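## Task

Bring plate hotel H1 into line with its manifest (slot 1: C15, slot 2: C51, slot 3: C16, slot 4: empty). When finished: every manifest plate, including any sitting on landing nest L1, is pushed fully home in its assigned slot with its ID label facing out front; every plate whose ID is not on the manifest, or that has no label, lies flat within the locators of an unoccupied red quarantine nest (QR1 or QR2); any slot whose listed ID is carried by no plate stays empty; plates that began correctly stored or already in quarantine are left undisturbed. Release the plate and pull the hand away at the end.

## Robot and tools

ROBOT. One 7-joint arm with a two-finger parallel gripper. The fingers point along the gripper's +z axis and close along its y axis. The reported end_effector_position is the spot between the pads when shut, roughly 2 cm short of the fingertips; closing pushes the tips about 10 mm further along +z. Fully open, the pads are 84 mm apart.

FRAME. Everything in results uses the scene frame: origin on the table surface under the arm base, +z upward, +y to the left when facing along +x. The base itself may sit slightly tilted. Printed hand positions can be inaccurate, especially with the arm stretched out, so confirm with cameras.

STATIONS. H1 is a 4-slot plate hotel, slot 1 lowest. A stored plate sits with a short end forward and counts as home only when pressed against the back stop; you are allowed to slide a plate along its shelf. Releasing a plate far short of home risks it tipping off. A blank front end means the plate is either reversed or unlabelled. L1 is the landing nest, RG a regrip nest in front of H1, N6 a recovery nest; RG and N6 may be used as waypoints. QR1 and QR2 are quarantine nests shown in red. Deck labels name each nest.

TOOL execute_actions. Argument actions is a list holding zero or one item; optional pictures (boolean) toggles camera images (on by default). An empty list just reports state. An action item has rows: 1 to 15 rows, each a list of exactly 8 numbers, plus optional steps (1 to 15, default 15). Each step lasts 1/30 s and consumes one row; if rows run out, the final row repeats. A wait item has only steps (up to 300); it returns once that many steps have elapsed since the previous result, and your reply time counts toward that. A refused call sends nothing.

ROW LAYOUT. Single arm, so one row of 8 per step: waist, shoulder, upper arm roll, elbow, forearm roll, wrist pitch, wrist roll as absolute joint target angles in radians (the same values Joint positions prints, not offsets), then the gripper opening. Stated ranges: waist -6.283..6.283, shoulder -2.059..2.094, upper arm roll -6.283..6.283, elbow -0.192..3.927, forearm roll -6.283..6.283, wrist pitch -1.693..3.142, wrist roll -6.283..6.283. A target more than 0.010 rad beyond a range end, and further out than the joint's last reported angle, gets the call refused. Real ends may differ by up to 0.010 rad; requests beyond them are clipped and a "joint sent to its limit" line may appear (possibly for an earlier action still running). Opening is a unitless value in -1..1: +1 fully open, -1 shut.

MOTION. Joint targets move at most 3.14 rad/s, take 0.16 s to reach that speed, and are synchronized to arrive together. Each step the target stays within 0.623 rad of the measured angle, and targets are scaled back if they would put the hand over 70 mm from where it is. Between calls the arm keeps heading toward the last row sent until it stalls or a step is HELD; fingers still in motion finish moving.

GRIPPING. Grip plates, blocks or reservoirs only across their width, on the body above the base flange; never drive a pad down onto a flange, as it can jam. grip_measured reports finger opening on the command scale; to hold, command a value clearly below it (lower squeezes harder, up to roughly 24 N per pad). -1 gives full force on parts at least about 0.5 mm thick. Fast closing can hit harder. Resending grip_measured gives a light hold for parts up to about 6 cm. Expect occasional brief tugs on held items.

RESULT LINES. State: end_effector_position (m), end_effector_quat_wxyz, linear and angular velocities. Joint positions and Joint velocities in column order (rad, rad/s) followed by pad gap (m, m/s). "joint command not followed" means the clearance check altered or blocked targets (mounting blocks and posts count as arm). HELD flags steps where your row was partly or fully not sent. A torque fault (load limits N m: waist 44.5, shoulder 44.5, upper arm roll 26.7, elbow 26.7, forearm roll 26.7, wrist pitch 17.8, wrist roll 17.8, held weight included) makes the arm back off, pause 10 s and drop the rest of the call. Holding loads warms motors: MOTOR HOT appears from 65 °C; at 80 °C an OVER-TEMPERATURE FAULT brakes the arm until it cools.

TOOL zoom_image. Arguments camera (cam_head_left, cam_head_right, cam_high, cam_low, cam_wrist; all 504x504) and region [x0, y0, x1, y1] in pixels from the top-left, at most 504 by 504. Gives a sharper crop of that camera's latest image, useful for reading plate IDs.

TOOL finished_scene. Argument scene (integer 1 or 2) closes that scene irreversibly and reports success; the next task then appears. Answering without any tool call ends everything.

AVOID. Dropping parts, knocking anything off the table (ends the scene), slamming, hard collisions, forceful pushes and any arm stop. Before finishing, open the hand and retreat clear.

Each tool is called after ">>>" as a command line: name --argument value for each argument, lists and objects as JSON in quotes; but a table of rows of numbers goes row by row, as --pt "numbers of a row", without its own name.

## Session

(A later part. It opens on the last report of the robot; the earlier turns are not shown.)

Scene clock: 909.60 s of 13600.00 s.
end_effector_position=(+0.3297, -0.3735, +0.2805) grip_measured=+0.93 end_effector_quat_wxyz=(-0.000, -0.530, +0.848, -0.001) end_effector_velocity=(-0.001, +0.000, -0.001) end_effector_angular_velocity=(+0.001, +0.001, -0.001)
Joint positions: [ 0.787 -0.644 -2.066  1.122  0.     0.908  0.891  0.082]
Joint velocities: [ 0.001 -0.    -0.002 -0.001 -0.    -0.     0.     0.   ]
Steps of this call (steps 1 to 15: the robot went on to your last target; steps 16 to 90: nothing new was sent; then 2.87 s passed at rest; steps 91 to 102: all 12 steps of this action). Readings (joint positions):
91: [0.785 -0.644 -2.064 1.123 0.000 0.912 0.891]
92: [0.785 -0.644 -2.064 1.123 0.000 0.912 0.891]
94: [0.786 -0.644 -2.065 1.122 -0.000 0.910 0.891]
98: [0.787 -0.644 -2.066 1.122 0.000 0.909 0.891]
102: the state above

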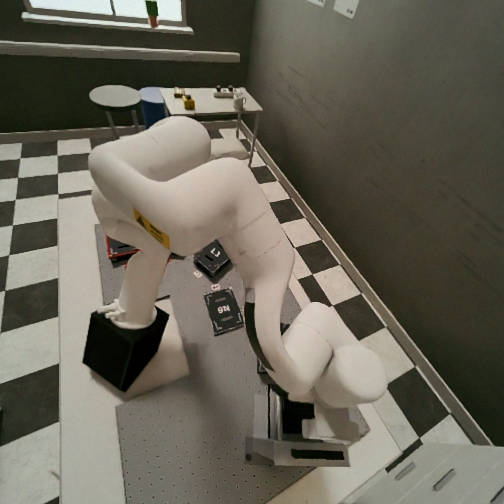

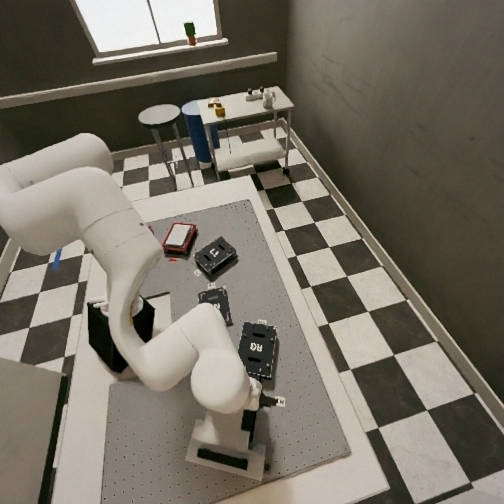

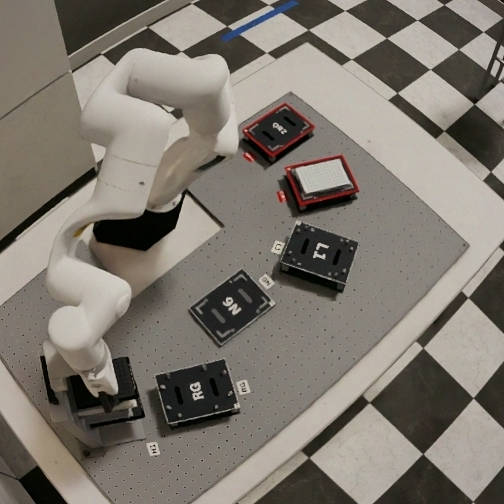

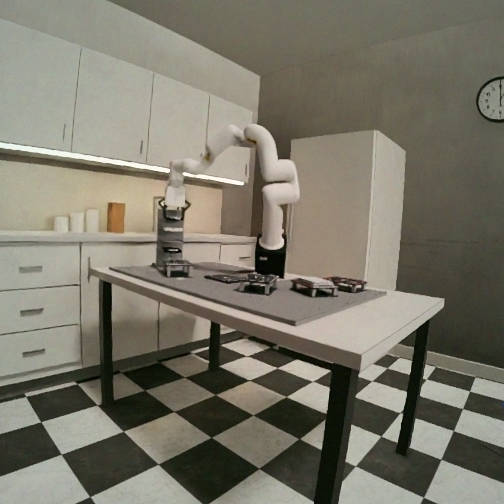

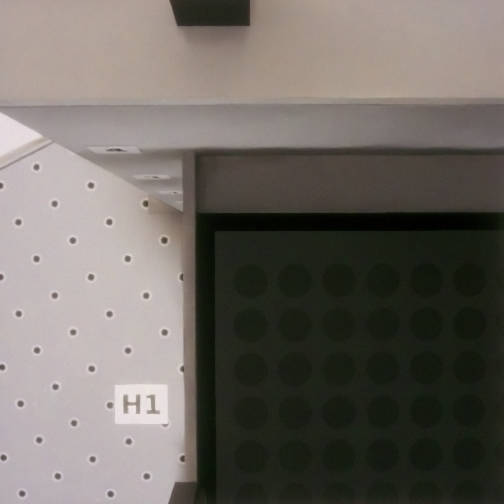

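Contact. Ease up and release.

>>> execute_actions --actions '[{"rows":[[0.7857,-0.6442,-2.0648,1.1225,0,0.9109,0.8906,-1],[0.7857,-0.6442,-2.0648,1.1225,0,0.9109,0.8906,-1],[0.7857,-0.6442,-2.0648,1.1225,0,0.9109,0.8906,1]],"steps":13}]'

>>> zoom_image --camera "cam_wrist" --region '[160, 140, 300, 280]'

Scene clock: 915.80 s of 13600.00 s.
end_effector_position=(+0.3292, -0.3721, +0.2796) grip_measured=+1.00 end_effector_quat_wxyz=(+0.001, -0.530, +0.848, +0.002) end_effector_velocity=(+0.003, +0.001, +0.001) end_effector_angular_velocity=(-0.001, -0.001, +0.006)
Joint positions: [ 0.786 -0.645 -2.065  1.12  -0.     0.912  0.891  0.084]
Joint velocities: [ 0.001  0.002  0.006  0.003  0.001  0.001 -0.     0.001]
Steps of this call (steps 1 to 15: the robot went on to your last target; steps 16 to 90: nothing new was sent; then 2.77 s passed at rest; steps 91 to 103: all 13 steps of this action). Readings (joint positions):
91: [0.788 -0.645 -2.066 1.121 -0.000 0.908 0.891]
92: [0.787 -0.645 -2.066 1.121 -0.000 0.909 0.891]
94: [0.787 -0.645 -2.066 1.122 -0.000 0.909 0.891]
98: [0.787 -0.645 -2.065 1.121 -0.000 0.910 0.891]
103: the state above

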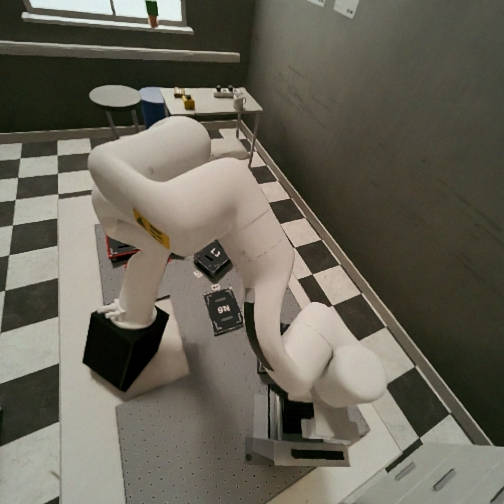

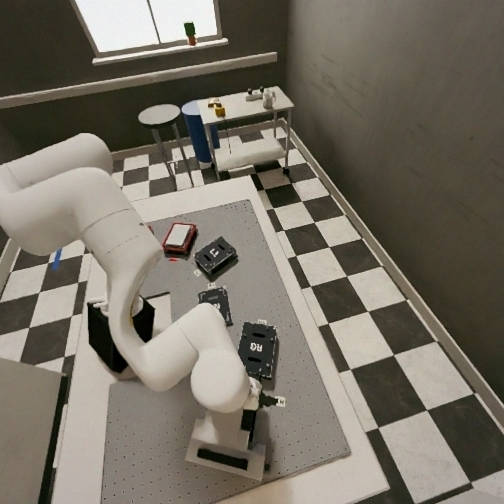

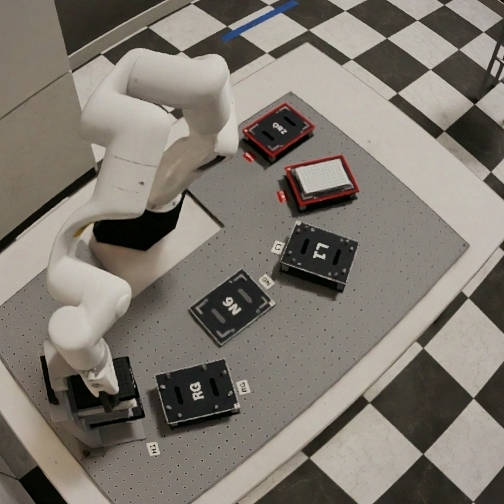

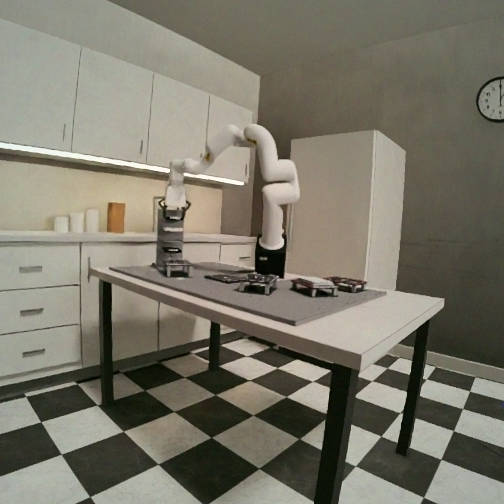

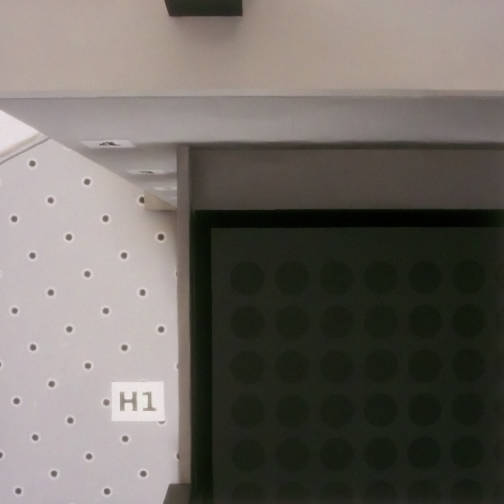

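Region (160, 140, 300, 280) of cam_wrist's 504x504 image, scaled by 3.600, with more detail than that image has.

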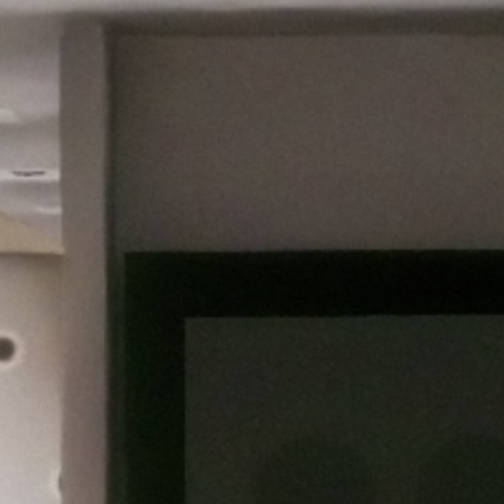

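>>> execute_actions --actions '[{"rows":[[0.7816,-0.6429,-2.0615,1.1251,0,0.9162,0.8906,1],[0.7754,-0.6411,-2.0566,1.1289,0,0.9242,0.8906,1],[0.7672,-0.6385,-2.0500,1.1340,0,0.9348,0.8906,1],[0.7589,-0.6360,-2.0435,1.1391,0,0.9455,0.8906,1],[0.7527,-0.6341,-2.0386,1.1430,0,0.9535,0.8906,1],[0.7527,-0.6341,-2.0386,1.1430,0,0.9535,0.8906,1],[0.7437,-0.6306,-2.0266,1.1354,0,0.9520,0.8953,1],[0.7292,-0.6251,-2.0074,1.1234,0,0.9497,0.9028,1],[0.7056,-0.6168,-1.9760,1.1030,0,0.9450,0.9150,1],[0.6764,-0.6076,-1.9370,1.0790,0,0.9400,0.9305,1],[0.6437,-0.5985,-1.8925,1.0530,0,0.9345,0.9480,1],[0.6073,-0.5898,-1.8424,1.0250,0,0.9290,0.9680,1],[0.5709,-0.5830,-1.7915,0.9985,0,0.9240,0.9890,1],[0.5344,-0.5775,-1.7400,0.9730,0,0.9200,1.0100,1],[0.4979,-0.5736,-1.6879,0.9490,0,0.9165,1.0320,1]],"steps":15}]' --pictures false

>>> execute_actions --actions '[{"rows":[[0.4650,-0.5714,-1.6398,0.9280,0,0.9135,1.0522,1],[0.4450,-0.5660,-1.6080,0.9140,0,0.9110,1.0680,1],[0.4400,-0.5530,-1.5950,0.9067,0,0.9086,1.0790,1],[0.4457,-0.5311,-1.5923,0.9031,0,0.9042,1.0910,1],[0.4575,-0.4917,-1.5910,0.8978,0,0.8975,1.1099,1],[0.4733,-0.4392,-1.5891,0.8906,0,0.8887,1.1352,1],[0.4930,-0.3736,-1.5869,0.8817,0,0.8776,1.1668,1],[0.5127,-0.3080,-1.5846,0.8728,0,0.8666,1.1984,1],[0.5324,-0.2423,-1.5823,0.8638,0,0.8555,1.2299,1],[0.5521,-0.1767,-1.5800,0.8549,0,0.8445,1.2615,1],[0.5718,-0.1110,-1.5778,0.8460,0,0.8334,1.2931,1],[0.5915,-0.0454,-1.5755,0.8370,0,0.8224,1.3247,1],[0.6112,0.0202,-1.5732,0.8281,0,0.8113,1.3563,1],[0.6309,0.0859,-1.5709,0.8192,0,0.8002,1.3879,1],[0.6506,0.1515,-1.5687,0.8102,0,0.7892,1.4195,1]],"steps":15}]' --pictures false

>>> execute_actions --actions '[{"rows":[[0.6703,0.2171,-1.5664,0.8013,0,0.7781,1.4511,1],[0.6899,0.2828,-1.5641,0.7924,0,0.7671,1.4826,1],[0.7096,0.3484,-1.5618,0.7835,0,0.7560,1.5142,1],[0.7293,0.4140,-1.5596,0.7745,0,0.7450,1.5458,1],[0.7490,0.4797,-1.5573,0.7656,0,0.7339,1.5774,1],[0.7687,0.5453,-1.5550,0.7567,0,0.7228,1.6090,1],[0.7884,0.6109,-1.5527,0.7477,0,0.7118,1.6406,1],[0.8081,0.6766,-1.5505,0.7388,0,0.7007,1.6722,1],[0.8278,0.7422,-1.5482,0.7299,0,0.6897,1.7038,1],[0.8475,0.8079,-1.5459,0.7209,0,0.6786,1.7353,1],[0.8672,0.8735,-1.5436,0.7120,0,0.6676,1.7669,1],[0.8869,0.9391,-1.5414,0.7031,0,0.6565,1.7985,1],[0.9027,0.9916,-1.5395,0.6959,0,0.6477,1.8238,1],[0.9145,1.0310,-1.5382,0.6906,0,0.6410,1.8427,1],[0.9200,1.0573,-1.5360,0.6870,0,0.6340,1.8554,1]],"steps":15}]' --pictures false

>>> execute_actions --actions '[{"rows":[[0.9150,1.0707,-1.5315,0.6828,0,0.6220,1.8617,1],[0.8973,1.0713,-1.5230,0.6793,0,0.6029,1.8617,1],[0.8674,1.0728,-1.5088,0.6744,0,0.5718,1.8617,1],[0.8367,1.0748,-1.4941,0.6706,0,0.5407,1.8617,1],[0.8048,1.0771,-1.4790,0.6679,0,0.5099,1.8617,1],[0.7788,1.0795,-1.4666,0.6666,0,0.4854,1.8617,1],[0.7623,1.0811,-1.4588,0.6661,0,0.4703,1.8617,1],[0.7523,1.0822,-1.4541,0.6659,0,0.4612,1.8617,1]],"steps":15}]' --pictures false

>>> execute_actions --actions '[{"steps":10}]'

Scene clock: 986.17 s of 13600.00 s.
end_effector_position=(+0.3463, -0.3388, +0.2983) grip_measured=+1.00 end_effector_quat_wxyz=(+0.002, -0.529, +0.848, -0.001) end_effector_velocity=(+0.131, +0.261, +0.004) end_effector_angular_velocity=(+0.016, -0.007, +0.025)
Joint positions: [ 0.639 -0.6   -1.885  1.051 -0.     0.934  0.952  0.084]
Joint velocities: [-0.845  0.202  1.187 -0.641  0.001 -0.113  0.466 -0.   ]
Steps of this call (steps 1 to 15: the robot went on to your last target; steps 16 to 90: nothing new was sent; then 66.87 s passed at rest; steps 91 to 105: all 15 steps of this action). Readings (joint positions):
91: [0.786 -0.644 -2.065 1.123 -0.000 0.911 0.891]
92: [0.785 -0.644 -2.064 1.123 -0.000 0.912 0.891]
94: [0.779 -0.642 -2.059 1.126 -0.000 0.920 0.891]
98: [0.758 -0.635 -2.042 1.138 -0.000 0.943 0.892]
105: the state above

Scene clock: 986.67 s of 13600.00 s.
end_effector_position=(+0.3696, -0.2669, +0.2639) grip_measured=+1.00 end_effector_quat_wxyz=(-0.206, -0.492, +0.846, -0.020) end_effector_velocity=(-0.030, +0.037, -0.114) end_effector_angular_velocity=(-1.288, +1.294, -0.119)
Joint positions: [ 0.562 -0.152 -1.58   0.853 -0.     0.841  1.272  0.084]
Joint velocities: [ 0.542  1.823  0.092 -0.259 -0.001 -0.303  0.876  0.   ]
Steps of this call (steps 1 to 15: all 15 steps of this action). Readings (joint positions):
1: [0.610 -0.594 -1.844 1.029 0.000 0.930 0.968]
2: [0.579 -0.588 -1.800 1.006 0.000 0.926 0.986]
4: [0.518 -0.576 -1.713 0.964 0.000 0.919 1.023]
8: [0.469 -0.503 -1.616 0.910 0.000 0.901 1.096]
15: the state above

Scene clock: 987.17 s of 13600.00 s.
end_effector_position=(+0.3692, -0.2628, +0.2684) grip_measured=+1.00 end_effector_quat_wxyz=(-0.557, -0.397, +0.676, -0.274) end_effector_velocity=(+0.074, +0.022, +0.116) end_effector_angular_velocity=(-1.709, +0.488, +0.743)
Joint positions: [ 0.849  0.813 -1.545  0.72  -0.     0.678  1.737  0.084]
Joint velocities: [ 0.559  1.858  0.073 -0.252 -0.001 -0.313  0.886  0.   ]
Steps of this call (steps 1 to 15: all 15 steps of this action). Readings (joint positions):
1: [0.580 -0.091 -1.577 0.844 -0.000 0.830 1.302]
2: [0.598 -0.028 -1.574 0.835 -0.000 0.820 1.332]
4: [0.636 0.099 -1.570 0.818 -0.000 0.798 1.393]
8: [0.713 0.358 -1.561 0.782 -0.000 0.755 1.518]
15: the state above

Scene clock: 987.67 s of 13600.00 s.
end_effector_position=(+0.3589, -0.3070, +0.2888) grip_measured=+1.00 end_effector_quat_wxyz=(+0.599, +0.374, -0.601, +0.374) end_effector_velocity=(+0.014, -0.007, -0.013) end_effector_angular_velocity=(+0.016, +0.015, +0.055)
Joint positions: [ 0.755  1.08  -1.457  0.666  0.     0.466  1.861  0.084]
Joint velocities: [-0.026  0.016  0.035  0.017 -0.    -0.062  0.004  0.   ]
Steps of this call (steps 1 to 15: all 15 steps of this action). Readings (joint positions):
1: [0.867 0.873 -1.543 0.712 -0.000 0.668 1.766]
2: [0.883 0.927 -1.540 0.705 -0.000 0.657 1.792]
4: [0.896 1.008 -1.529 0.692 -0.000 0.627 1.830]
8: [0.827 1.064 -1.492 0.673 0.000 0.538 1.856]
15: the state above

Scene clock: 988.00 s of 13600.00 s.
end_effector_position=(+0.3590, -0.3077, +0.2882) grip_measured=+1.00 end_effector_quat_wxyz=(+0.600, +0.375, -0.600, +0.375) end_effector_velocity=(-0.001, -0.001, +0.001) end_effector_angular_velocity=(-0.002, +0.003, -0.002)
Joint positions: [ 0.753  1.082 -1.454  0.666  0.     0.461  1.862  0.084]
Joint velocities: [-0.002  0.002  0.001 -0.001 -0.001 -0.001  0.    -0.   ]
Steps of this call (steps 1 to 10: the robot went on to your last target). Readings (joint positions):
1: [0.754 1.080 -1.456 0.666 0.000 0.464 1.861]
2: [0.754 1.081 -1.455 0.667 0.000 0.463 1.861]
4: [0.753 1.081 -1.455 0.667 0.000 0.462 1.862]
8: [0.753 1.082 -1.454 0.666 0.000 0.461 1.862]
10: the state above

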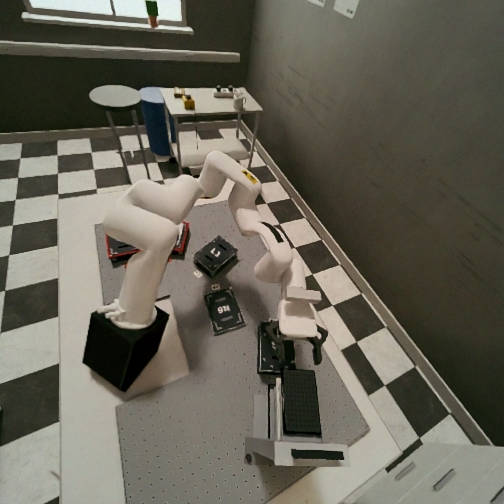

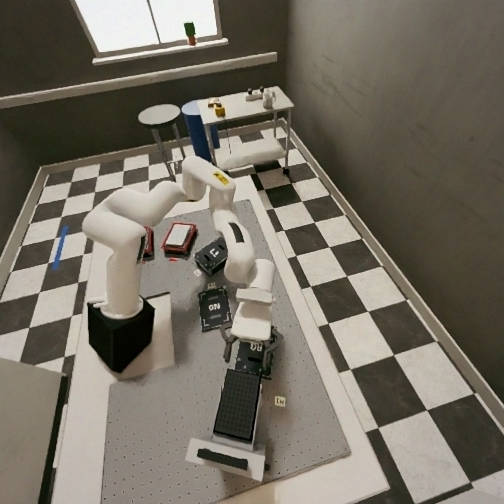

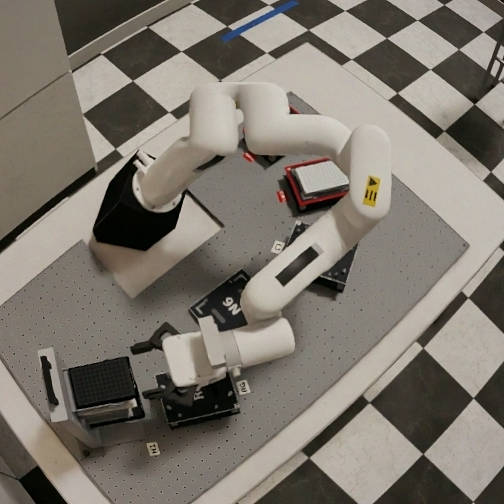

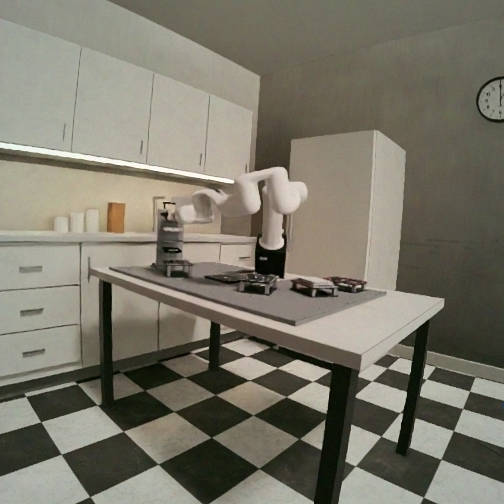

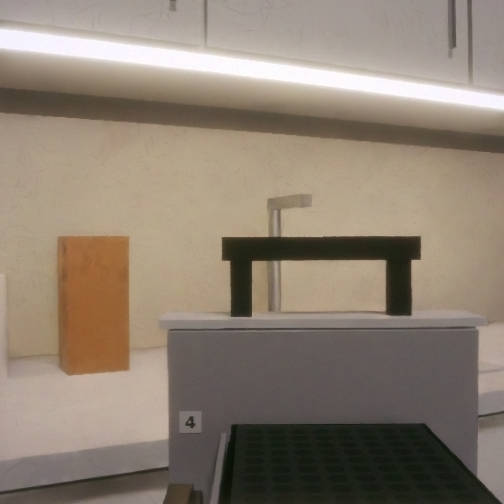

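>>> zoom_image --camera "cam_wrist" --region '[160, 400, 330, 504]'

>>> zoom_image --camera "cam_wrist" --region '[334, 400, 504, 504]'

Region (160, 400, 330, 504) of cam_wrist's 504x504 image, scaled by 2.965, with more detail than that image has.

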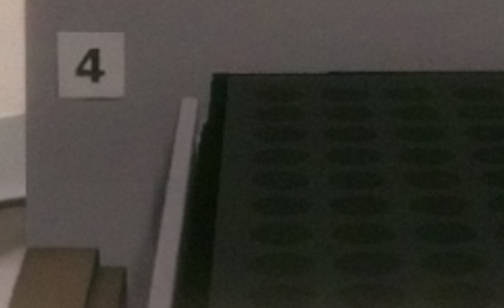

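Region (334, 400, 504, 504) of cam_wrist's 504x504 image, scaled by 2.965, with more detail than that image has.

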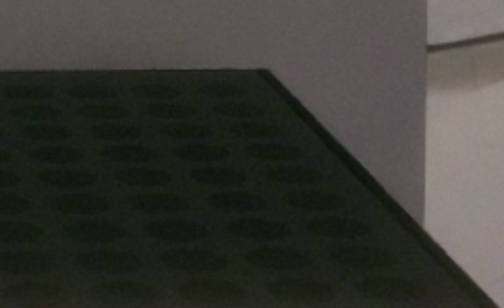

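>>> execute_actions --actions '[{"rows":[[0.7533,1.0821,-1.4542,0.6642,0,0.4604,1.8620,1],[0.7466,1.0827,-1.4511,0.6641,0,0.4543,1.8620,1],[0.7399,1.0833,-1.4480,0.6640,0,0.4483,1.8620,1],[0.7229,1.0853,-1.4401,0.6642,0,0.4333,1.8620,1],[0.7059,1.0873,-1.4322,0.6646,0,0.4184,1.8620,1],[0.6886,1.0895,-1.4242,0.6653,0,0.4036,1.8620,1],[0.6712,1.0917,-1.4162,0.6662,0,0.3890,1.8620,1],[0.6536,1.0943,-1.4081,0.6675,0,0.3745,1.8620,1],[0.6360,1.0969,-1.4001,0.6690,0,0.3601,1.8620,1],[0.6183,1.0997,-1.3920,0.6707,0,0.3458,1.8620,1],[0.6006,1.1025,-1.3840,0.6727,0,0.3317,1.8620,1],[0.5898,1.1044,-1.3792,0.6740,0,0.3234,1.8620,1],[0.5790,1.1064,-1.3744,0.6755,0,0.3151,1.8620,1]],"steps":15}]' --pictures false

>>> execute_actions --actions '[{"steps":12}]'

>>> zoom_image --camera "cam_wrist" --region '[160, 430, 330, 504]'

>>> zoom_image --camera "cam_wrist" --region '[334, 430, 504, 504]'

Scene clock: 1029.67 s of 13600.00 s.
end_effector_position=(+0.3388, -0.3463, +0.2888) grip_measured=+1.00 end_effector_quat_wxyz=(+0.600, +0.374, -0.600, +0.374) end_effector_velocity=(-0.050, -0.082, +0.005) end_effector_angular_velocity=(-0.010, -0.001, -0.023)
Joint positions: [ 0.603  1.102 -1.386  0.672 -0.     0.336  1.862  0.084]
Joint velocities: [-0.328  0.054  0.142  0.026 -0.    -0.247 -0.    -0.   ]
Steps of this call (steps 1 to 15: the robot went on to your last target; steps 16 to 90: nothing new was sent; then 38.17 s passed at rest; steps 91 to 105: all 15 steps of this action). Readings (joint positions):
91: [0.752 1.082 -1.454 0.666 0.000 0.461 1.862]
92: [0.752 1.082 -1.454 0.666 0.000 0.461 1.862]
94: [0.749 1.083 -1.452 0.665 0.000 0.456 1.862]
98: [0.711 1.087 -1.434 0.665 -0.000 0.423 1.862]
105: the state above

Scene clock: 1030.07 s of 13600.00 s.
end_effector_position=(+0.3367, -0.3523, +0.2882) grip_measured=+1.00 end_effector_quat_wxyz=(+0.599, +0.375, -0.600, +0.375) end_effector_velocity=(-0.002, -0.001, +0.001) end_effector_angular_velocity=(-0.002, -0.001, -0.003)
Joint positions: [ 0.58   1.106 -1.375  0.676  0.     0.315  1.862  0.084]
Joint velocities: [-0.004  0.001  0.001 -0.001  0.    -0.001  0.001 -0.   ]
Steps of this call (steps 1 to 12: the robot went on to your last target). Readings (joint positions):
1: [0.594 1.104 -1.382 0.673 -0.000 0.329 1.862]
2: [0.589 1.105 -1.379 0.673 0.000 0.325 1.862]
4: [0.583 1.106 -1.377 0.675 0.000 0.319 1.862]
8: [0.580 1.106 -1.375 0.676 -0.000 0.316 1.862]
12: the state above

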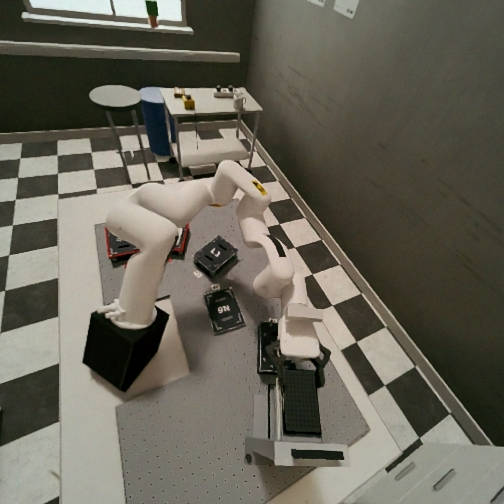

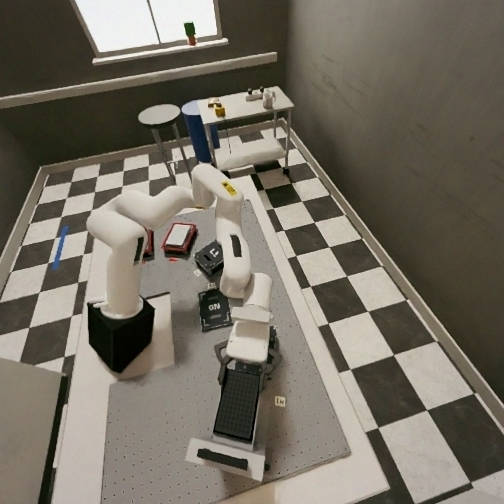

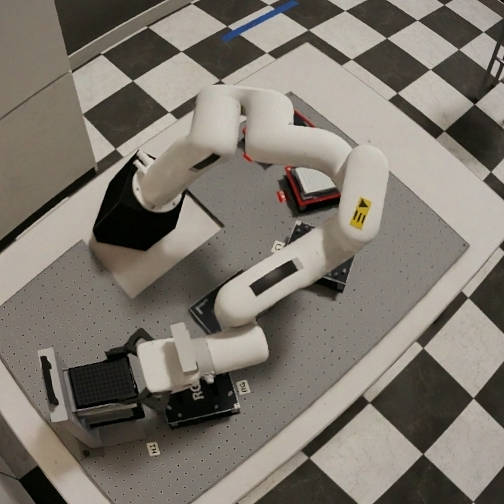

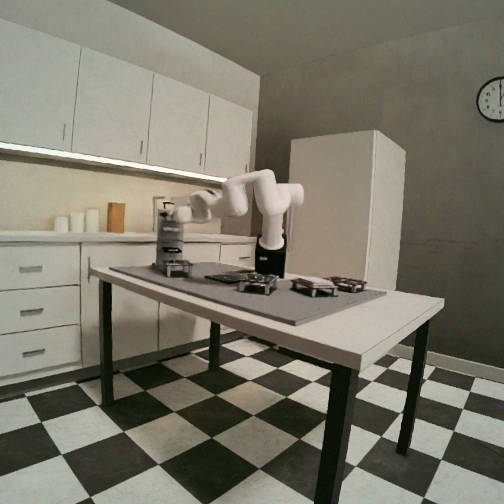

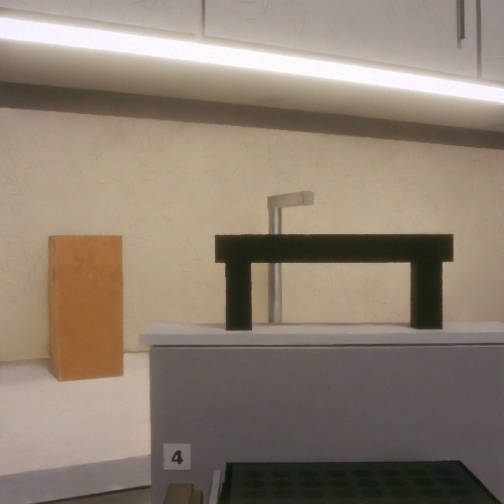

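Region (160, 430, 330, 504) of cam_wrist's 504x504 image, scaled by 2.965, with more detail than that image has; it fills the top 219 rows of this view, and the rest is white.

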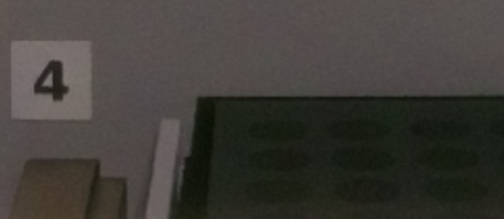

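Region (334, 430, 504, 504) of cam_wrist's 504x504 image, scaled by 2.965, with more detail than that image has; it fills the top 219 rows of this view, and the rest is white.

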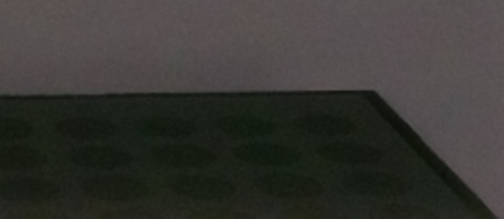

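>>> execute_actions --actions '[{"rows":[[0.5790,1.1064,-1.3744,0.6755,0,0.3151,1.8620,-1],[0.5790,1.1064,-1.3744,0.6755,0,0.3151,1.8620,-1],[0.5790,1.1064,-1.3744,0.6755,0,0.3151,1.8620,-1],[0.5790,1.1064,-1.3744,0.6755,0,0.3151,1.8620,-1],[0.5790,1.1064,-1.3744,0.6755,0,0.3151,1.8620,-1],[0.5790,1.1064,-1.3744,0.6755,0,0.3151,1.8620,-1],[0.5790,1.1064,-1.3744,0.6755,0,0.3151,1.8620,-1],[0.5790,1.1064,-1.3744,0.6755,0,0.3151,1.8620,-1],[0.5790,1.1064,-1.3744,0.6755,0,0.3151,1.8620,-1],[0.5797,1.1050,-1.3784,0.6739,0,0.3143,1.8581,-1],[0.5799,1.1034,-1.3823,0.6730,0,0.3139,1.8541,-1],[0.5794,1.1035,-1.3822,0.6739,0,0.3143,1.8539,-1],[0.5903,1.1016,-1.3870,0.6725,0,0.3226,1.8539,-1],[0.6118,1.0981,-1.3968,0.6699,0,0.3395,1.8539,-1],[0.6403,1.0939,-1.4098,0.6670,0,0.3624,1.8539,-1]],"steps":15}]' --pictures false

>>> execute_actions --actions '[{"rows":[[0.6722,1.0895,-1.4245,0.6645,0,0.3885,1.8539,-1],[0.7071,1.0853,-1.4407,0.6629,0,0.4180,1.8539,-1],[0.7413,1.0815,-1.4567,0.6623,0,0.4479,1.8539,-1],[0.7748,1.0784,-1.4725,0.6629,0,0.4782,1.8539,-1],[0.8076,1.0757,-1.4881,0.6645,0,0.5089,1.8539,-1],[0.8396,1.0736,-1.5034,0.6673,0,0.5398,1.8539,-1],[0.8705,1.0719,-1.5182,0.6711,0,0.5710,1.8539,-1],[0.9006,1.0707,-1.5325,0.6760,0,0.6022,1.8539,-1],[0.9296,1.0699,-1.5464,0.6819,0,0.6337,1.8539,-1],[0.9574,1.0695,-1.5598,0.6890,0,0.6651,1.8539,-1],[0.9788,1.0694,-1.5701,0.6953,0,0.6903,1.8539,-1],[0.9919,1.0695,-1.5763,0.6996,0,0.7061,1.8539,-1],[0.9970,1.0695,-1.5788,0.7014,0,0.7124,1.8539,-1],[0.9970,1.0695,-1.5788,0.7014,0,0.7124,1.8539,-1],[0.9943,1.0694,-1.5713,0.7041,0,0.7127,1.8602,-1]],"steps":15}]' --pictures false

>>> execute_actions --actions '[{"rows":[[0.9887,1.0692,-1.5563,0.7098,0,0.7135,1.8725,-1],[0.9801,1.0692,-1.5338,0.7187,0,0.7148,1.8909,-1],[0.9681,1.0699,-1.5041,0.7313,0,0.7168,1.9151,-1],[0.9557,1.0713,-1.4746,0.7447,0,0.7190,1.9388,-1],[0.9428,1.0734,-1.4453,0.7589,0,0.7216,1.9620,-1],[0.9294,1.0762,-1.4162,0.7739,0,0.7245,1.9849,-1],[0.9156,1.0797,-1.3872,0.7898,0,0.7276,2.0072,-1],[0.9012,1.0839,-1.3585,0.8065,0,0.7311,2.0292,-1],[0.8878,1.0882,-1.3328,0.8223,0,0.7344,2.0485,-1],[0.8772,1.0920,-1.3130,0.8350,0,0.7372,2.0634,-1],[0.8710,1.0943,-1.3017,0.8424,0,0.7389,2.0717,-1],[0.8676,1.0956,-1.2956,0.8465,0,0.7398,2.0762,-1]],"steps":15}]' --pictures false

>>> execute_actions --actions '[{"rows":[[0.8676,1.0956,-1.2956,0.8465,0,0.7398,2.0762,-1],[0.8608,1.0973,-1.2926,0.8440,0,0.7312,2.0762,-1],[0.8473,1.1008,-1.2864,0.8393,0,0.7139,2.0762,-1],[0.8289,1.1057,-1.2781,0.8334,0,0.6909,2.0762,-1],[0.8101,1.1108,-1.2697,0.8282,0,0.6680,2.0762,-1],[0.7858,1.1177,-1.2590,0.8226,0,0.6395,2.0762,-1],[0.7597,1.1259,-1.2457,0.8199,0,0.6119,2.0782,-1],[0.7330,1.1346,-1.2324,0.8182,0,0.5844,2.0802,-1],[0.7058,1.1440,-1.2191,0.8174,0,0.5574,2.0821,-1],[0.6792,1.1531,-1.2082,0.8159,0,0.5300,2.0821,-1],[0.6524,1.1626,-1.1974,0.8154,0,0.5031,2.0821,-1],[0.6249,1.1726,-1.1867,0.8159,0,0.4765,2.0821,-1],[0.5971,1.1831,-1.1760,0.8174,0,0.4503,2.0821,-1],[0.5690,1.1941,-1.1655,0.8200,0,0.4246,2.0821,-1],[0.5407,1.2056,-1.1553,0.8236,0,0.3993,2.0821,-1]],"steps":15}]' --pictures false

>>> execute_actions --actions '[{"rows":[[0.5207,1.2140,-1.1482,0.8266,0,0.3820,2.0821,-1],[0.5064,1.2201,-1.1432,0.8291,0,0.3698,2.0821,-1],[0.4978,1.2238,-1.1403,0.8308,0,0.3626,2.0821,-1],[0.4978,1.2238,-1.1403,0.8308,0,0.3626,2.0821,-1],[0.4978,1.2238,-1.1403,0.8308,0,0.3626,2.0821,-1],[0.4978,1.2238,-1.1403,0.8308,0,0.3626,2.0821,-1],[0.4978,1.2238,-1.1403,0.8308,0,0.3626,2.0821,-1],[0.4978,1.2238,-1.1403,0.8308,0,0.3626,2.0821,-1],[0.4970,1.2257,-1.1373,0.8337,0,0.3640,2.0851,-1],[0.4961,1.2275,-1.1343,0.8366,0,0.3654,2.0881,-1]],"steps":15}]' --pictures false

>>> execute_actions --actions '[{"rows":[[0.4932,1.2288,-1.1333,0.8372,0,0.3630,2.0881,-1],[0.4904,1.2300,-1.1324,0.8378,0,0.3606,2.0881,-1],[0.4875,1.2313,-1.1314,0.8383,0,0.3582,2.0881,-1],[0.4846,1.2325,-1.1304,0.8389,0,0.3558,2.0881,-1],[0.4832,1.2331,-1.1299,0.8392,0,0.3546,2.0881,-1]],"steps":13}]'

Scene clock: 1086.27 s of 13600.00 s.
end_effector_position=(+0.3371, -0.3507, +0.2914) grip_measured=+0.93 end_effector_quat_wxyz=(+0.600, +0.374, -0.600, +0.374) end_effector_velocity=(+0.018, +0.055, +0.019) end_effector_angular_velocity=(-0.018, -0.007, -0.031)
Joint positions: [ 0.587  1.103 -1.384  0.672  0.     0.322  1.856  0.082]
Joint velocities: [ 0.224 -0.046 -0.136 -0.044  0.     0.194 -0.022 -0.   ]
Steps of this call (steps 1 to 30: the robot went on to your last target; steps 31 to 90: nothing new was sent; then 52.70 s passed at rest; steps 91 to 105: all 15 steps of this action). Readings (joint positions):
91: [0.579 1.106 -1.374 0.676 -0.000 0.315 1.862]
92: [0.579 1.106 -1.374 0.676 -0.000 0.315 1.862]
94: [0.579 1.106 -1.374 0.676 -0.000 0.315 1.862]
98: [0.579 1.106 -1.374 0.676 -0.000 0.315 1.862]
105: the state above

Scene clock: 1086.77 s of 13600.00 s.
end_effector_position=(+0.3918, -0.2456, +0.2906) grip_measured=+0.93 end_effector_quat_wxyz=(+0.598, +0.377, -0.599, +0.376) end_effector_velocity=(+0.077, +0.151, -0.011) end_effector_angular_velocity=(+0.014, -0.006, +0.028)
Joint positions: [ 0.964  1.07  -1.562  0.696  0.     0.672  1.854  0.082]
Joint velocities: [ 0.454 -0.01  -0.196  0.126 -0.001  0.494  0.022  0.   ]
Steps of this call (steps 1 to 15: all 15 steps of this action). Readings (joint positions):
1: [0.597 1.101 -1.390 0.671 0.000 0.330 1.855]
2: [0.612 1.099 -1.397 0.669 0.000 0.342 1.855]
4: [0.656 1.092 -1.417 0.666 0.000 0.378 1.854]
8: [0.773 1.080 -1.472 0.665 0.000 0.480 1.854]
15: the state above

Scene clock: 1087.27 s of 13600.00 s.
end_effector_position=(+0.3945, -0.2348, +0.1953) grip_measured=+0.93 end_effector_quat_wxyz=(+0.600, +0.376, -0.599, +0.374) end_effector_velocity=(-0.005, +0.002, -0.097) end_effector_angular_velocity=(+0.000, -0.011, -0.008)
Joint positions: [ 0.878  1.093 -1.312  0.835  0.     0.737  2.06   0.082]
Joint velocities: [-0.131  0.043  0.254  0.157  0.001  0.038  0.203 -0.   ]
Steps of this call (steps 1 to 15: all 15 steps of this action). Readings (joint positions):
1: [0.976 1.070 -1.566 0.699 0.000 0.685 1.856]
2: [0.982 1.070 -1.566 0.702 0.000 0.695 1.860]
4: [0.981 1.069 -1.551 0.710 0.000 0.706 1.876]
8: [0.949 1.073 -1.467 0.749 -0.000 0.719 1.944]
15: the state above

Scene clock: 1087.77 s of 13600.00 s.
end_effector_position=(+0.3569, -0.3122, +0.1866) grip_measured=+0.93 end_effector_quat_wxyz=(+0.600, +0.374, -0.600, +0.375) end_effector_velocity=(-0.129, -0.264, -0.002) end_effector_angular_velocity=(-0.005, -0.003, -0.004)
Joint positions: [ 0.65   1.164 -1.198  0.817 -0.     0.504  2.081  0.082]
Joint velocities: [-0.802  0.291  0.321  0.012  0.001 -0.776  0.009  0.   ]
Steps of this call (steps 1 to 15: all 15 steps of this action). Readings (joint positions):
1: [0.874 1.094 -1.306 0.839 0.000 0.738 2.066]
2: [0.872 1.095 -1.303 0.841 0.000 0.738 2.069]
4: [0.864 1.096 -1.297 0.843 -0.000 0.732 2.073]
8: [0.818 1.109 -1.274 0.832 -0.000 0.676 2.076]
15: the state above

Scene clock: 1088.27 s of 13600.00 s.
end_effector_position=(+0.3333, -0.3602, +0.1827) grip_measured=+0.93 end_effector_quat_wxyz=(+0.599, +0.375, -0.600, +0.374) end_effector_velocity=(-0.001, -0.002, -0.005) end_effector_angular_velocity=(-0.000, -0.000, -0.001)
Joint positions: [ 0.498  1.226 -1.135  0.836 -0.     0.366  2.087  0.082]
Joint velocities: [-0.011  0.009  0.013  0.012 -0.001 -0.001  0.011  0.   ]
Steps of this call (steps 1 to 15: all 15 steps of this action). Readings (joint positions):
1: [0.623 1.174 -1.187 0.818 -0.000 0.478 2.082]
2: [0.596 1.184 -1.177 0.819 -0.000 0.453 2.082]
4: [0.548 1.203 -1.160 0.824 -0.000 0.410 2.082]
8: [0.506 1.221 -1.144 0.829 -0.000 0.372 2.082]
15: the state above

Scene clock: 1088.70 s of 13600.00 s.
end_effector_position=(+0.3311, -0.3647, +0.1826) grip_measured=+0.93 end_effector_quat_wxyz=(+0.600, +0.375, -0.600, +0.375) end_effector_velocity=(+0.000, +0.000, -0.001) end_effector_angular_velocity=(+0.002, +0.000, +0.002)
Joint positions: [ 0.484  1.233 -1.13   0.839  0.     0.355  2.088  0.082]
Joint velocities: [-0.001 -0.     0.002  0.001 -0.    -0.002 -0.     0.   ]
Steps of this call (steps 1 to 13: all 13 steps of this action). Readings (joint positions):
1: [0.497 1.227 -1.135 0.836 -0.000 0.366 2.088]
2: [0.497 1.227 -1.134 0.836 0.000 0.365 2.088]
4: [0.493 1.229 -1.133 0.837 0.000 0.363 2.088]
8: [0.486 1.232 -1.131 0.839 -0.000 0.356 2.088]
13: the state above

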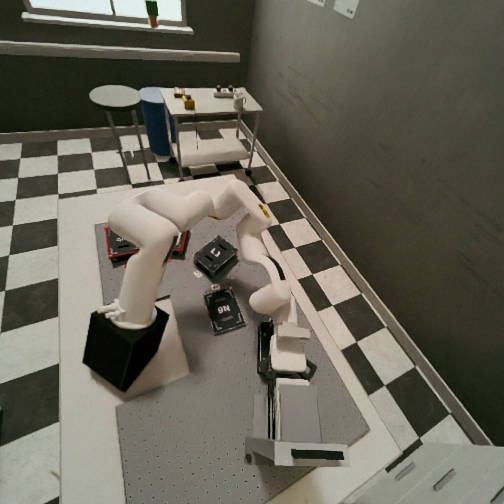

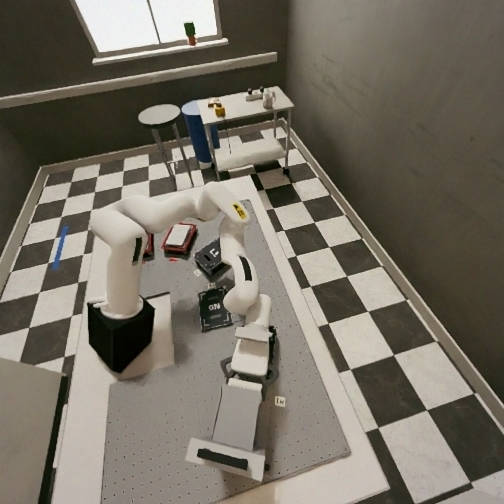

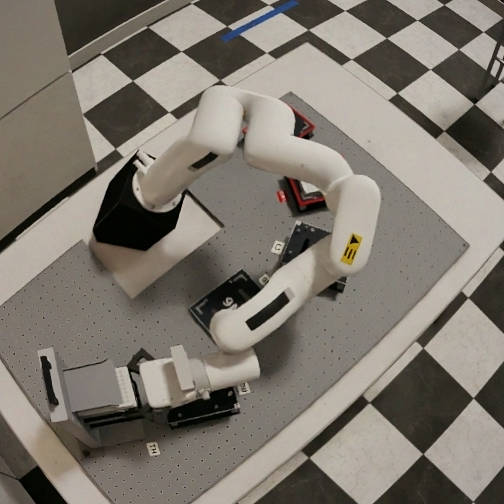

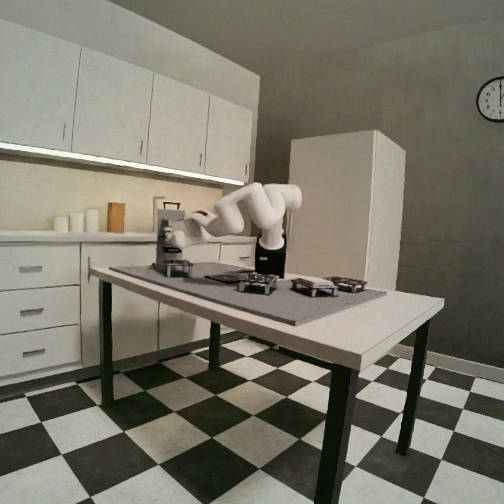

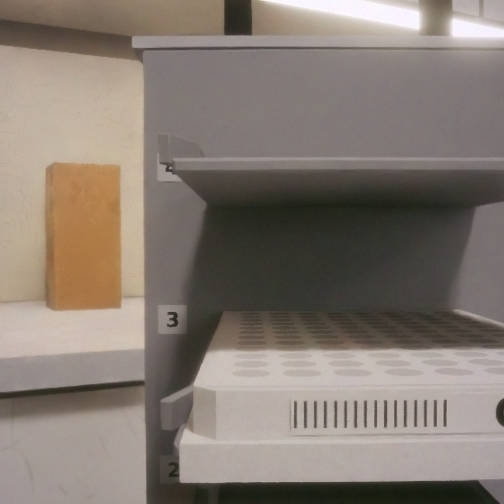

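No resistance yet; slide 1.5 mm more.

>>> execute_actions --actions '[{"rows":[[0.4818,1.2337,-1.1294,0.8395,0,0.3534,2.0881,-1],[0.4803,1.2344,-1.1289,0.8398,0,0.3522,2.0881,-1],[0.4789,1.2350,-1.1284,0.8401,0,0.3510,2.0881,-1]],"steps":10}]' --pictures false

Scene clock: 1093.13 s of 13600.00 s.
end_effector_position=(+0.3304, -0.3658, +0.1824) grip_measured=+0.94 end_effector_quat_wxyz=(+0.600, +0.375, -0.600, +0.374) end_effector_velocity=(-0.001, -0.002, -0.000) end_effector_angular_velocity=(+0.000, +0.001, -0.001)
Joint positions: [ 0.48   1.235 -1.128  0.84  -0.     0.351  2.088  0.082]
Joint velocities: [-0.006  0.003  0.002  0.001 -0.001 -0.004  0.     0.   ]
Steps of this call (steps 1 to 15: the robot went on to your last target; steps 16 to 90: nothing new was sent; then 1.10 s passed at rest; steps 91 to 100: all 10 steps of this action). Readings (joint positions):
91: [0.483 1.233 -1.130 0.839 0.000 0.355 2.088]
92: [0.483 1.233 -1.130 0.839 0.000 0.354 2.088]
94: [0.482 1.233 -1.130 0.839 0.000 0.354 2.088]
98: [0.480 1.234 -1.129 0.840 -0.000 0.352 2.088]
100: the state above

>>> execute_actions --actions '[{"rows":[[0.4795,1.2347,-1.1286,0.8400,0,0.3515,2.0883,1],[0.4795,1.2347,-1.1286,0.8400,0,0.3515,2.0883,1],[0.4795,1.2347,-1.1286,0.8400,0,0.3515,2.0883,1],[0.4795,1.2347,-1.1286,0.8400,0,0.3515,2.0883,1],[0.4795,1.2347,-1.1286,0.8400,0,0.3515,2.0883,1],[0.4795,1.2347,-1.1286,0.8400,0,0.3515,2.0883,1],[0.4795,1.2347,-1.1286,0.8400,0,0.3515,2.0883,1],[0.4795,1.2347,-1.1286,0.8400,0,0.3515,2.0883,1],[0.4795,1.2347,-1.1286,0.8400,0,0.3515,2.0883,1],[0.4795,1.2347,-1.1286,0.8400,0,0.3515,2.0883,1],[0.4808,1.2317,-1.1334,0.8353,0,0.3492,2.0834,1],[0.4820,1.2287,-1.1383,0.8307,0,0.3469,2.0785,1],[0.4833,1.2257,-1.1431,0.8260,0,0.3446,2.0736,1]],"steps":15}]' --pictures false

>>> execute_actions --actions '[{"rows":[[0.4833,1.2257,-1.1431,0.8260,0,0.3446,2.0736,1],[0.4833,1.2257,-1.1431,0.8260,0,0.3446,2.0736,1],[0.4900,1.2229,-1.1454,0.8246,0,0.3502,2.0736,1],[0.5002,1.2186,-1.1488,0.8226,0,0.3587,2.0736,1],[0.5234,1.2089,-1.1569,0.8184,0,0.3782,2.0736,1],[0.5436,1.2006,-1.1642,0.8154,0,0.3956,2.0736,1],[0.5723,1.1893,-1.1747,0.8118,0,0.4211,2.0736,1],[0.6007,1.1785,-1.1854,0.8092,0,0.4469,2.0736,1],[0.6288,1.1682,-1.1964,0.8077,0,0.4733,2.0736,1],[0.6566,1.1584,-1.2073,0.8072,0,0.5000,2.0736,1],[0.6827,1.1499,-1.2162,0.8095,0,0.5276,2.0755,1],[0.7085,1.1418,-1.2250,0.8128,0,0.5558,2.0773,1],[0.7336,1.1342,-1.2336,0.8173,0,0.5841,2.0792,1],[0.7578,1.1271,-1.2420,0.8227,0,0.6127,2.0811,1],[0.7819,1.1199,-1.2515,0.8281,0,0.6411,2.0821,1]],"steps":15}]' --pictures false

>>> execute_actions --actions '[{"rows":[[0.8060,1.1129,-1.2621,0.8337,0,0.6695,2.0821,1],[0.8293,1.1064,-1.2724,0.8403,0,0.6980,2.0821,1],[0.8475,1.1015,-1.2806,0.8462,0,0.7209,2.0821,1],[0.8587,1.0985,-1.2856,0.8502,0,0.7352,2.0821,1],[0.8631,1.0974,-1.2876,0.8519,0,0.7410,2.0821,1]],"steps":15}]'

Scene clock: 1113.73 s of 13600.00 s.
end_effector_position=(+0.3300, -0.3663, +0.1875) grip_measured=+1.00 end_effector_quat_wxyz=(+0.600, +0.374, -0.600, +0.375) end_effector_velocity=(+0.003, -0.000, +0.044) end_effector_angular_velocity=(-0.013, -0.017, -0.001)
Joint positions: [ 0.481  1.23  -1.137  0.832 -0.     0.347  2.08   0.084]
Joint velocities: [ 0.021 -0.049 -0.085 -0.069  0.001 -0.028 -0.067  0.   ]
Steps of this call (steps 1 to 15: the robot went on to your last target; steps 16 to 90: nothing new was sent; then 17.10 s passed at rest; steps 91 to 105: all 15 steps of this action). Readings (joint positions):
91: [0.479 1.235 -1.128 0.840 -0.000 0.351 2.088]
92: [0.479 1.235 -1.128 0.840 -0.000 0.351 2.088]
94: [0.479 1.235 -1.128 0.840 -0.000 0.351 2.088]
98: [0.477 1.236 -1.130 0.839 -0.000 0.351 2.088]
105: the state above

Scene clock: 1114.23 s of 13600.00 s.
end_effector_position=(+0.3632, -0.3019, +0.1883) grip_measured=+1.00 end_effector_quat_wxyz=(+0.599, +0.375, -0.600, +0.375) end_effector_velocity=(+0.131, +0.261, -0.025) end_effector_angular_velocity=(+0.010, +0.002, +0.010)
Joint positions: [ 0.683  1.151 -1.216  0.814  0.     0.53   2.077  0.084]
Joint velocities: [ 0.754 -0.245 -0.264  0.077 -0.     0.795  0.038  0.   ]
Steps of this call (steps 1 to 15: all 15 steps of this action). Readings (joint positions):
1: [0.481 1.229 -1.140 0.830 0.000 0.346 2.078]
2: [0.482 1.228 -1.141 0.828 0.000 0.346 2.076]
4: [0.484 1.226 -1.143 0.826 0.000 0.347 2.075]
8: [0.519 1.211 -1.156 0.819 -0.000 0.377 2.074]
15: the state above

Scene clock: 1114.73 s of 13600.00 s.
end_effector_position=(+0.3933, -0.2359, +0.1865) grip_measured=+1.00 end_effector_quat_wxyz=(+0.600, +0.374, -0.600, +0.374) end_effector_velocity=(+0.004, +0.006, -0.002) end_effector_angular_velocity=(+0.004, +0.000, +0.004)
Joint positions: [ 0.861  1.098 -1.287  0.851 -0.     0.74   2.082  0.084]
Joint velocities: [ 0.012 -0.003 -0.003  0.008  0.     0.014  0.    -0.   ]
Steps of this call (steps 1 to 15: all 15 steps of this action). Readings (joint positions):
1: [0.708 1.143 -1.224 0.817 0.000 0.557 2.078]
2: [0.733 1.135 -1.233 0.821 -0.000 0.585 2.079]
4: [0.780 1.121 -1.252 0.830 -0.000 0.640 2.081]
8: [0.847 1.102 -1.280 0.849 0.000 0.717 2.082]
15: the state above

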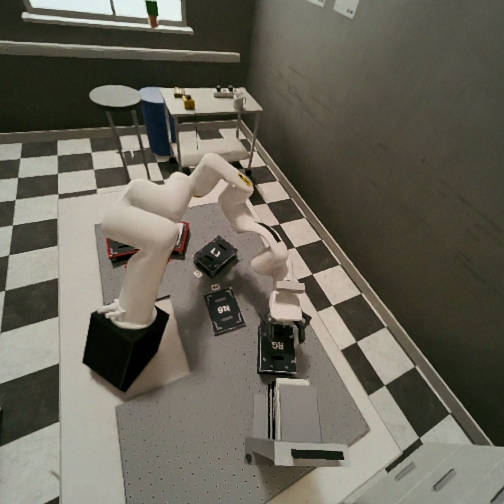

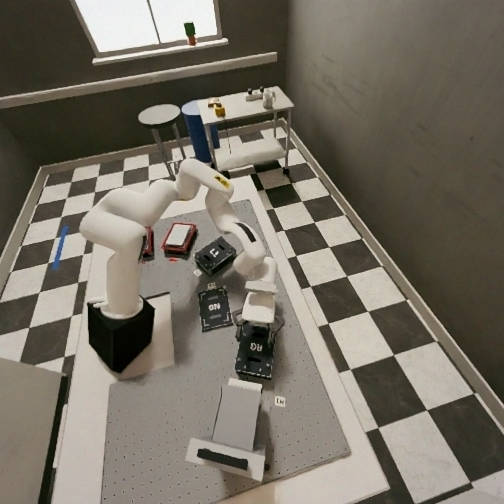

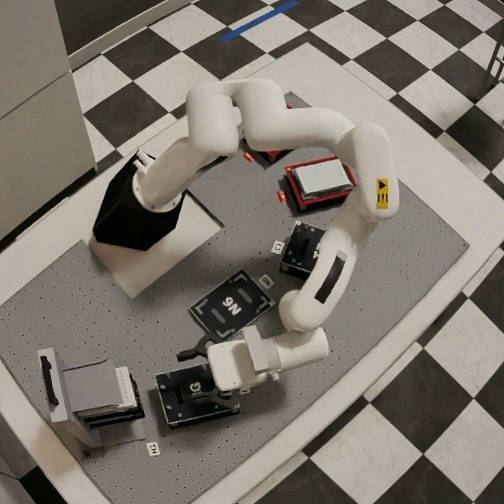

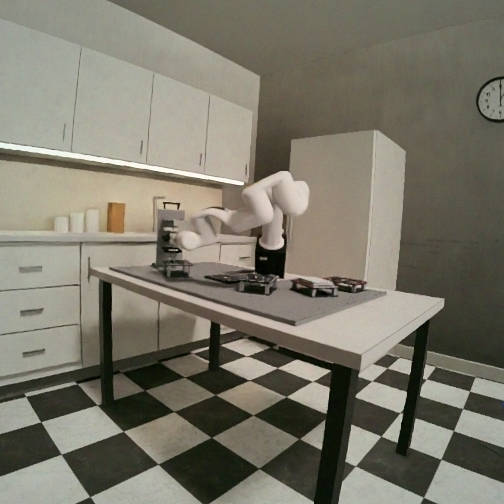

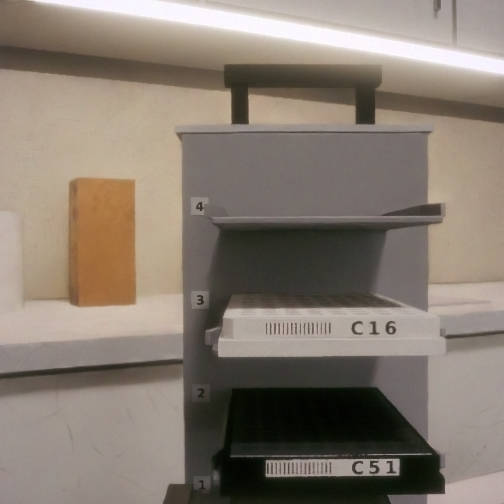

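>>> zoom_image --camera "cam_wrist" --region '[190, 280, 460, 504]'

>>> zoom_image --camera "cam_high" --region '[30, 340, 170, 460]'

Region (190, 280, 460, 504) of cam_wrist's 504x504 image, scaled by 1.867, with more detail than that image has; it fills the top 418 rows of this view, and the rest is white.

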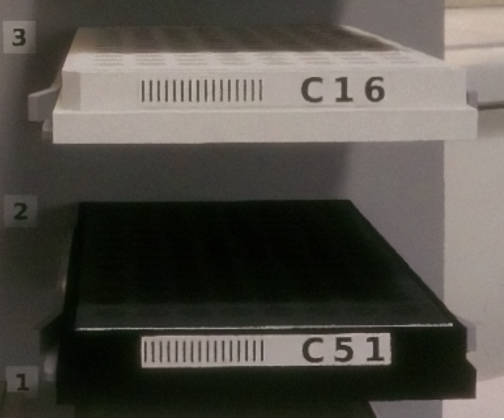

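Region (30, 340, 170, 460) of cam_high's 504x504 image, scaled by 3.600, with more detail than that image has; it fills the top 432 rows of this view, and the rest is white.

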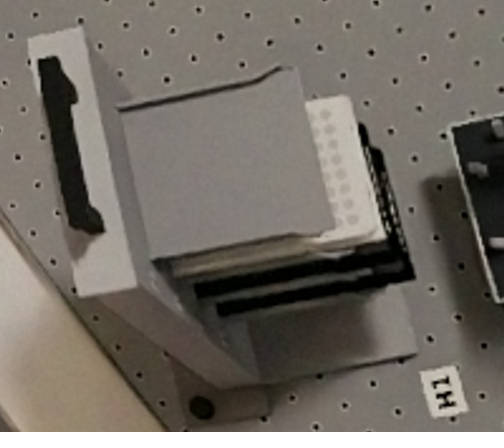

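>>> zoom_image --camera "cam_wrist" --region '[400, 310, 460, 504]'

>>> zoom_image --camera "cam_wrist" --region '[195, 310, 275, 504]'

Region (400, 310, 460, 504) of cam_wrist's 504x504 image, scaled by 2.598, with more detail than that image has; it fills the left 156 columns of this view, and the rest is white.

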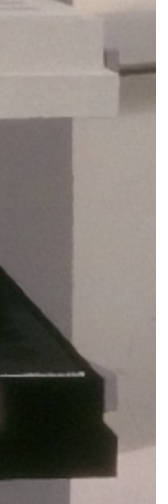

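Region (195, 310, 275, 504) of cam_wrist's 504x504 image, scaled by 2.598, with more detail than that image has; it fills the left 208 columns of this view, and the rest is white.

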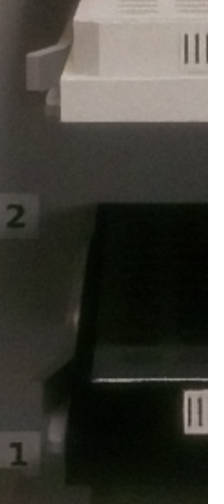

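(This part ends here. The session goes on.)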